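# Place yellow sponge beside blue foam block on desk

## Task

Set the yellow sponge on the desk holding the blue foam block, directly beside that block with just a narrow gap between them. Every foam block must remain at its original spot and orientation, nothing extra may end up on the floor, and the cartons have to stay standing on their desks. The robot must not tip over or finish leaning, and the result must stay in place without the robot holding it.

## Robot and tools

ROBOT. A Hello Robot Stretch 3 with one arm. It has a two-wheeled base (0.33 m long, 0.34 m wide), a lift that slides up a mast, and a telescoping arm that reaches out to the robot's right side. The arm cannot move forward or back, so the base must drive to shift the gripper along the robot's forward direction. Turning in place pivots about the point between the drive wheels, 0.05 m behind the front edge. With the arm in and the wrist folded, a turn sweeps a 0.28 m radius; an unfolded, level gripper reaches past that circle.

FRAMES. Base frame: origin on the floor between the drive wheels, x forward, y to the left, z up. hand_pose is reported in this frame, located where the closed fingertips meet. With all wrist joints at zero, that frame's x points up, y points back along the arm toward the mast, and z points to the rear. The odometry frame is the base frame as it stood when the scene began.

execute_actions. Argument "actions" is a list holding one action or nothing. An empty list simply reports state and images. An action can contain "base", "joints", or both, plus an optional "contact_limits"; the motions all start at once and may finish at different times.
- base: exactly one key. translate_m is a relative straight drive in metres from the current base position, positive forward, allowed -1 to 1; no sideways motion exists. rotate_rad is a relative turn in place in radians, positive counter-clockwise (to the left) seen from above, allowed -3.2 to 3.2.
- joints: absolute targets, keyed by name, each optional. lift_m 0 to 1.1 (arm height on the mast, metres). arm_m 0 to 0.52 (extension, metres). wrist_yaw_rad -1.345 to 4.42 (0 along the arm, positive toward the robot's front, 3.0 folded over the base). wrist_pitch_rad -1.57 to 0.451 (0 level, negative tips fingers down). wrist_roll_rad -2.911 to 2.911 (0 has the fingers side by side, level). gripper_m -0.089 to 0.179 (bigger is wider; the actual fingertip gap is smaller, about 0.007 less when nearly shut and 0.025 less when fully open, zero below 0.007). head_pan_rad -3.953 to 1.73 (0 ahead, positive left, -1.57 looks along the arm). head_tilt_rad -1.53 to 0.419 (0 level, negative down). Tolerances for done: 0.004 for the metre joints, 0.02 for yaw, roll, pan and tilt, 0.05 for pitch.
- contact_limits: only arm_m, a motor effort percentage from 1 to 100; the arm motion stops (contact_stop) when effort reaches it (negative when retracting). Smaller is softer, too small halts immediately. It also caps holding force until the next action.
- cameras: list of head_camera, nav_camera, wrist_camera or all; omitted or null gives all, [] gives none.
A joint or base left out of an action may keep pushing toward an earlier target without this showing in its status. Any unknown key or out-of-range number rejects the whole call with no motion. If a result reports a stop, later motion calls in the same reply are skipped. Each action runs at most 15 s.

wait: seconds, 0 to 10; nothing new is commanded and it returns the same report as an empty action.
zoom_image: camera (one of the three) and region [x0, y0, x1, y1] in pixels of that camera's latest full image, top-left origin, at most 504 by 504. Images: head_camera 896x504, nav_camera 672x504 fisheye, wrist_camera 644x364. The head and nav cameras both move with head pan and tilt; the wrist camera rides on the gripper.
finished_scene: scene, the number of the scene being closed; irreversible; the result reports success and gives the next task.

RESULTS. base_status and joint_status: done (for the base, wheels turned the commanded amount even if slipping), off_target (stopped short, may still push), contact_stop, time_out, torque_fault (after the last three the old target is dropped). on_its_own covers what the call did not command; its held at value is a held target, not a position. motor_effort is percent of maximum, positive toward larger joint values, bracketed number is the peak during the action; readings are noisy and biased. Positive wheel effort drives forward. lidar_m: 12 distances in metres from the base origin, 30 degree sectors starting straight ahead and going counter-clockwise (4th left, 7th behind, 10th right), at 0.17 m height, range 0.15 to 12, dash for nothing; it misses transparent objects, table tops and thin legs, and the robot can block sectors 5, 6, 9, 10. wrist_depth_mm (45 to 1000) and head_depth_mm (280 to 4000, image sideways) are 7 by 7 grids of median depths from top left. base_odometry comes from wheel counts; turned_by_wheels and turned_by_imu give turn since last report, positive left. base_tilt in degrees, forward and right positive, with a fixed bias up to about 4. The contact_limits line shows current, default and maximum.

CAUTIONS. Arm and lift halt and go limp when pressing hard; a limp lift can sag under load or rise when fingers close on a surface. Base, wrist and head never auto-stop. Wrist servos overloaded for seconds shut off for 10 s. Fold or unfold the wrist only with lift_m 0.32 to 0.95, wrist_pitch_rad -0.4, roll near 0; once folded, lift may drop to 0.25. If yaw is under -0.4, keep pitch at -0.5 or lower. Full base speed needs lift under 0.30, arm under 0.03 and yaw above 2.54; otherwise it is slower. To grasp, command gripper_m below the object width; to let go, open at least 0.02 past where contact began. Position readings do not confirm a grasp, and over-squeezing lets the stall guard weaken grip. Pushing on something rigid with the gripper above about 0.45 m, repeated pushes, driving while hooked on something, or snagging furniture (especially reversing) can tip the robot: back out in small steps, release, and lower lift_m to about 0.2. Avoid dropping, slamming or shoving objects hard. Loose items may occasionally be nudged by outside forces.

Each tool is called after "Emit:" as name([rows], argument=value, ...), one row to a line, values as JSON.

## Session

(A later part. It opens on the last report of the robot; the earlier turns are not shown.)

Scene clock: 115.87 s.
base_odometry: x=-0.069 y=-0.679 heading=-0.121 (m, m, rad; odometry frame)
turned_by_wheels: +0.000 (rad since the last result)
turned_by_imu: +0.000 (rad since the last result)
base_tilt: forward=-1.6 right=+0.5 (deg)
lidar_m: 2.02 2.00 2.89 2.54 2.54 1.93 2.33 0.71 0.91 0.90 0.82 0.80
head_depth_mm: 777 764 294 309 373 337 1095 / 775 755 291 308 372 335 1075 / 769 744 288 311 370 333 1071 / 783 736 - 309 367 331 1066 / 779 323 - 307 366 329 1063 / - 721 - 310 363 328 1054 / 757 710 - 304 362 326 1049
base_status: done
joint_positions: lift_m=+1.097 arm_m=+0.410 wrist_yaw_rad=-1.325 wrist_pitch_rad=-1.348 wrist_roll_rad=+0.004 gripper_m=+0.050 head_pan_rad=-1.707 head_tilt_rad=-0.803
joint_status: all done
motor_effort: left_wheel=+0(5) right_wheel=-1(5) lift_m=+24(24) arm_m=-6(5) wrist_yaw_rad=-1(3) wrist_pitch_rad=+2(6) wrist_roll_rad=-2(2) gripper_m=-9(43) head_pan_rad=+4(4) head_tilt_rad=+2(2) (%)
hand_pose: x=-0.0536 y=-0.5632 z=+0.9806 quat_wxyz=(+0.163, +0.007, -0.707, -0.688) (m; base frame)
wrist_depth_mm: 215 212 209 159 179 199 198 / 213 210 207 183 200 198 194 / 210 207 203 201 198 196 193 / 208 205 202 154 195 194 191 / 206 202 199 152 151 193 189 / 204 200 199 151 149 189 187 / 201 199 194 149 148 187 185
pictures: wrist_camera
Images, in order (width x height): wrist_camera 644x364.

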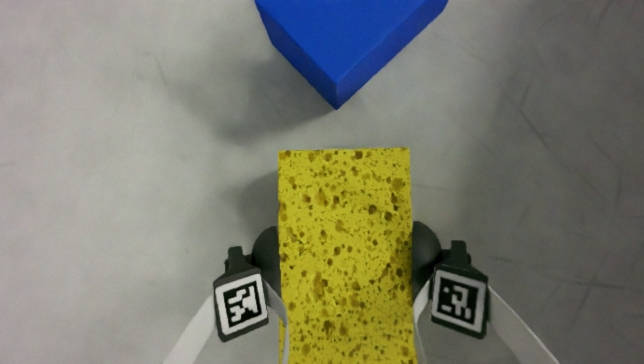

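Emit:
execute_actions([
  {"base":{"translate_m":-0.021},"joints":{"gripper_m":0.04}},
], cameras=["wrist_camera"])

Scene clock: 117.27 s.
base_odometry: x=-0.090 y=-0.676 heading=-0.121 (m, m, rad; odometry frame)
turned_by_wheels: +0.000 (rad since the last result)
turned_by_imu: +0.000 (rad since the last result)
base_tilt: forward=-1.7 right=+0.5 (deg)
lidar_m: 2.04 2.27 2.89 2.55 2.53 1.92 2.31 0.69 0.91 0.90 0.85 0.81
head_depth_mm: 777 763 293 311 374 337 1079 / 774 753 291 309 372 335 1073 / 766 748 288 307 369 333 1074 / 780 737 - 304 367 331 1065 / 773 323 - 307 365 330 1063 / - 719 - 305 363 328 1048 / 752 709 - 299 356 326 304
base_status: done
joint_positions: lift_m=+1.097 arm_m=+0.410 wrist_yaw_rad=-1.325 wrist_pitch_rad=-1.349 wrist_roll_rad=+0.004 gripper_m=+0.041 head_pan_rad=-1.707 head_tilt_rad=-0.803
joint_status: all done
motor_effort: left_wheel=+0(4) right_wheel=-1(5) lift_m=+24(24) arm_m=-6(5) wrist_yaw_rad=-1(3) wrist_pitch_rad=+2(3) wrist_roll_rad=-2(2) gripper_m=-13(64) head_pan_rad=+3(4) head_tilt_rad=+1(2) (%)
hand_pose: x=-0.0534 y=-0.5631 z=+0.9806 quat_wxyz=(+0.163, +0.007, -0.707, -0.688) (m; base frame)
wrist_depth_mm: 214 213 209 159 157 200 199 / 212 208 207 157 200 198 195 / 210 205 203 191 198 196 193 / 207 204 202 153 193 192 191 / 205 203 200 152 151 192 189 / 202 200 199 150 149 189 186 / 200 198 196 148 147 187 184
pictures: wrist_camera
Images, in order (width x height): wrist_camera 644x364.

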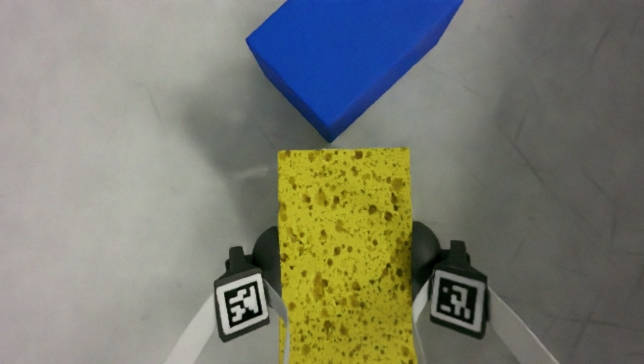

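Emit:
execute_actions([
  {"joints":{"gripper_m":0.12}},
], cameras=["wrist_camera"])

Scene clock: 118.83 s.
base_odometry: x=-0.090 y=-0.676 heading=-0.121 (m, m, rad; odometry frame)
turned_by_wheels: +0.000 (rad since the last result)
turned_by_imu: +0.000 (rad since the last result)
base_tilt: forward=-1.8 right=+0.7 (deg)
lidar_m: 2.04 2.26 2.90 2.55 2.52 1.91 2.31 0.69 0.91 0.89 0.85 0.81
head_depth_mm: 777 763 294 310 374 337 1078 / 773 752 291 309 371 335 1073 / 768 744 288 307 369 333 1067 / 777 735 - 304 367 331 1065 / 774 323 - 307 365 329 1060 / - 718 - 305 362 328 1055 / 752 710 - 299 356 326 304
base_status: not commanded
joint_positions: lift_m=+1.097 arm_m=+0.410 wrist_yaw_rad=-1.325 wrist_pitch_rad=-1.345 wrist_roll_rad=+0.004 gripper_m=+0.120 head_pan_rad=-1.707 head_tilt_rad=-0.803
joint_status: all done
motor_effort: left_wheel=-1(1) right_wheel=+1(1) lift_m=+24(24) arm_m=-6(6) wrist_yaw_rad=-2(3) wrist_pitch_rad=+1(2) wrist_roll_rad=-2(2) gripper_m=+0(98) head_pan_rad=+4(4) head_tilt_rad=+2(1) (%)
hand_pose: x=-0.0542 y=-0.5633 z=+0.9807 quat_wxyz=(+0.164, +0.006, -0.707, -0.688) (m; base frame)
wrist_depth_mm: 214 212 209 157 156 200 197 / 212 210 206 157 199 198 195 / 209 207 204 200 198 196 195 / 207 204 202 153 194 193 191 / 205 204 200 152 192 191 189 / 202 199 196 150 149 - 186 / 200 198 195 148 147 186 185
pictures: wrist_camera
Images, in order (width x height): wrist_camera 644x364.

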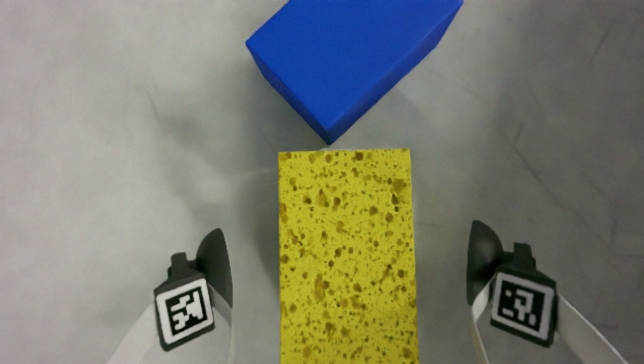

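Emit:
finished_scene(scene=2)

The scene is finished: the task was done.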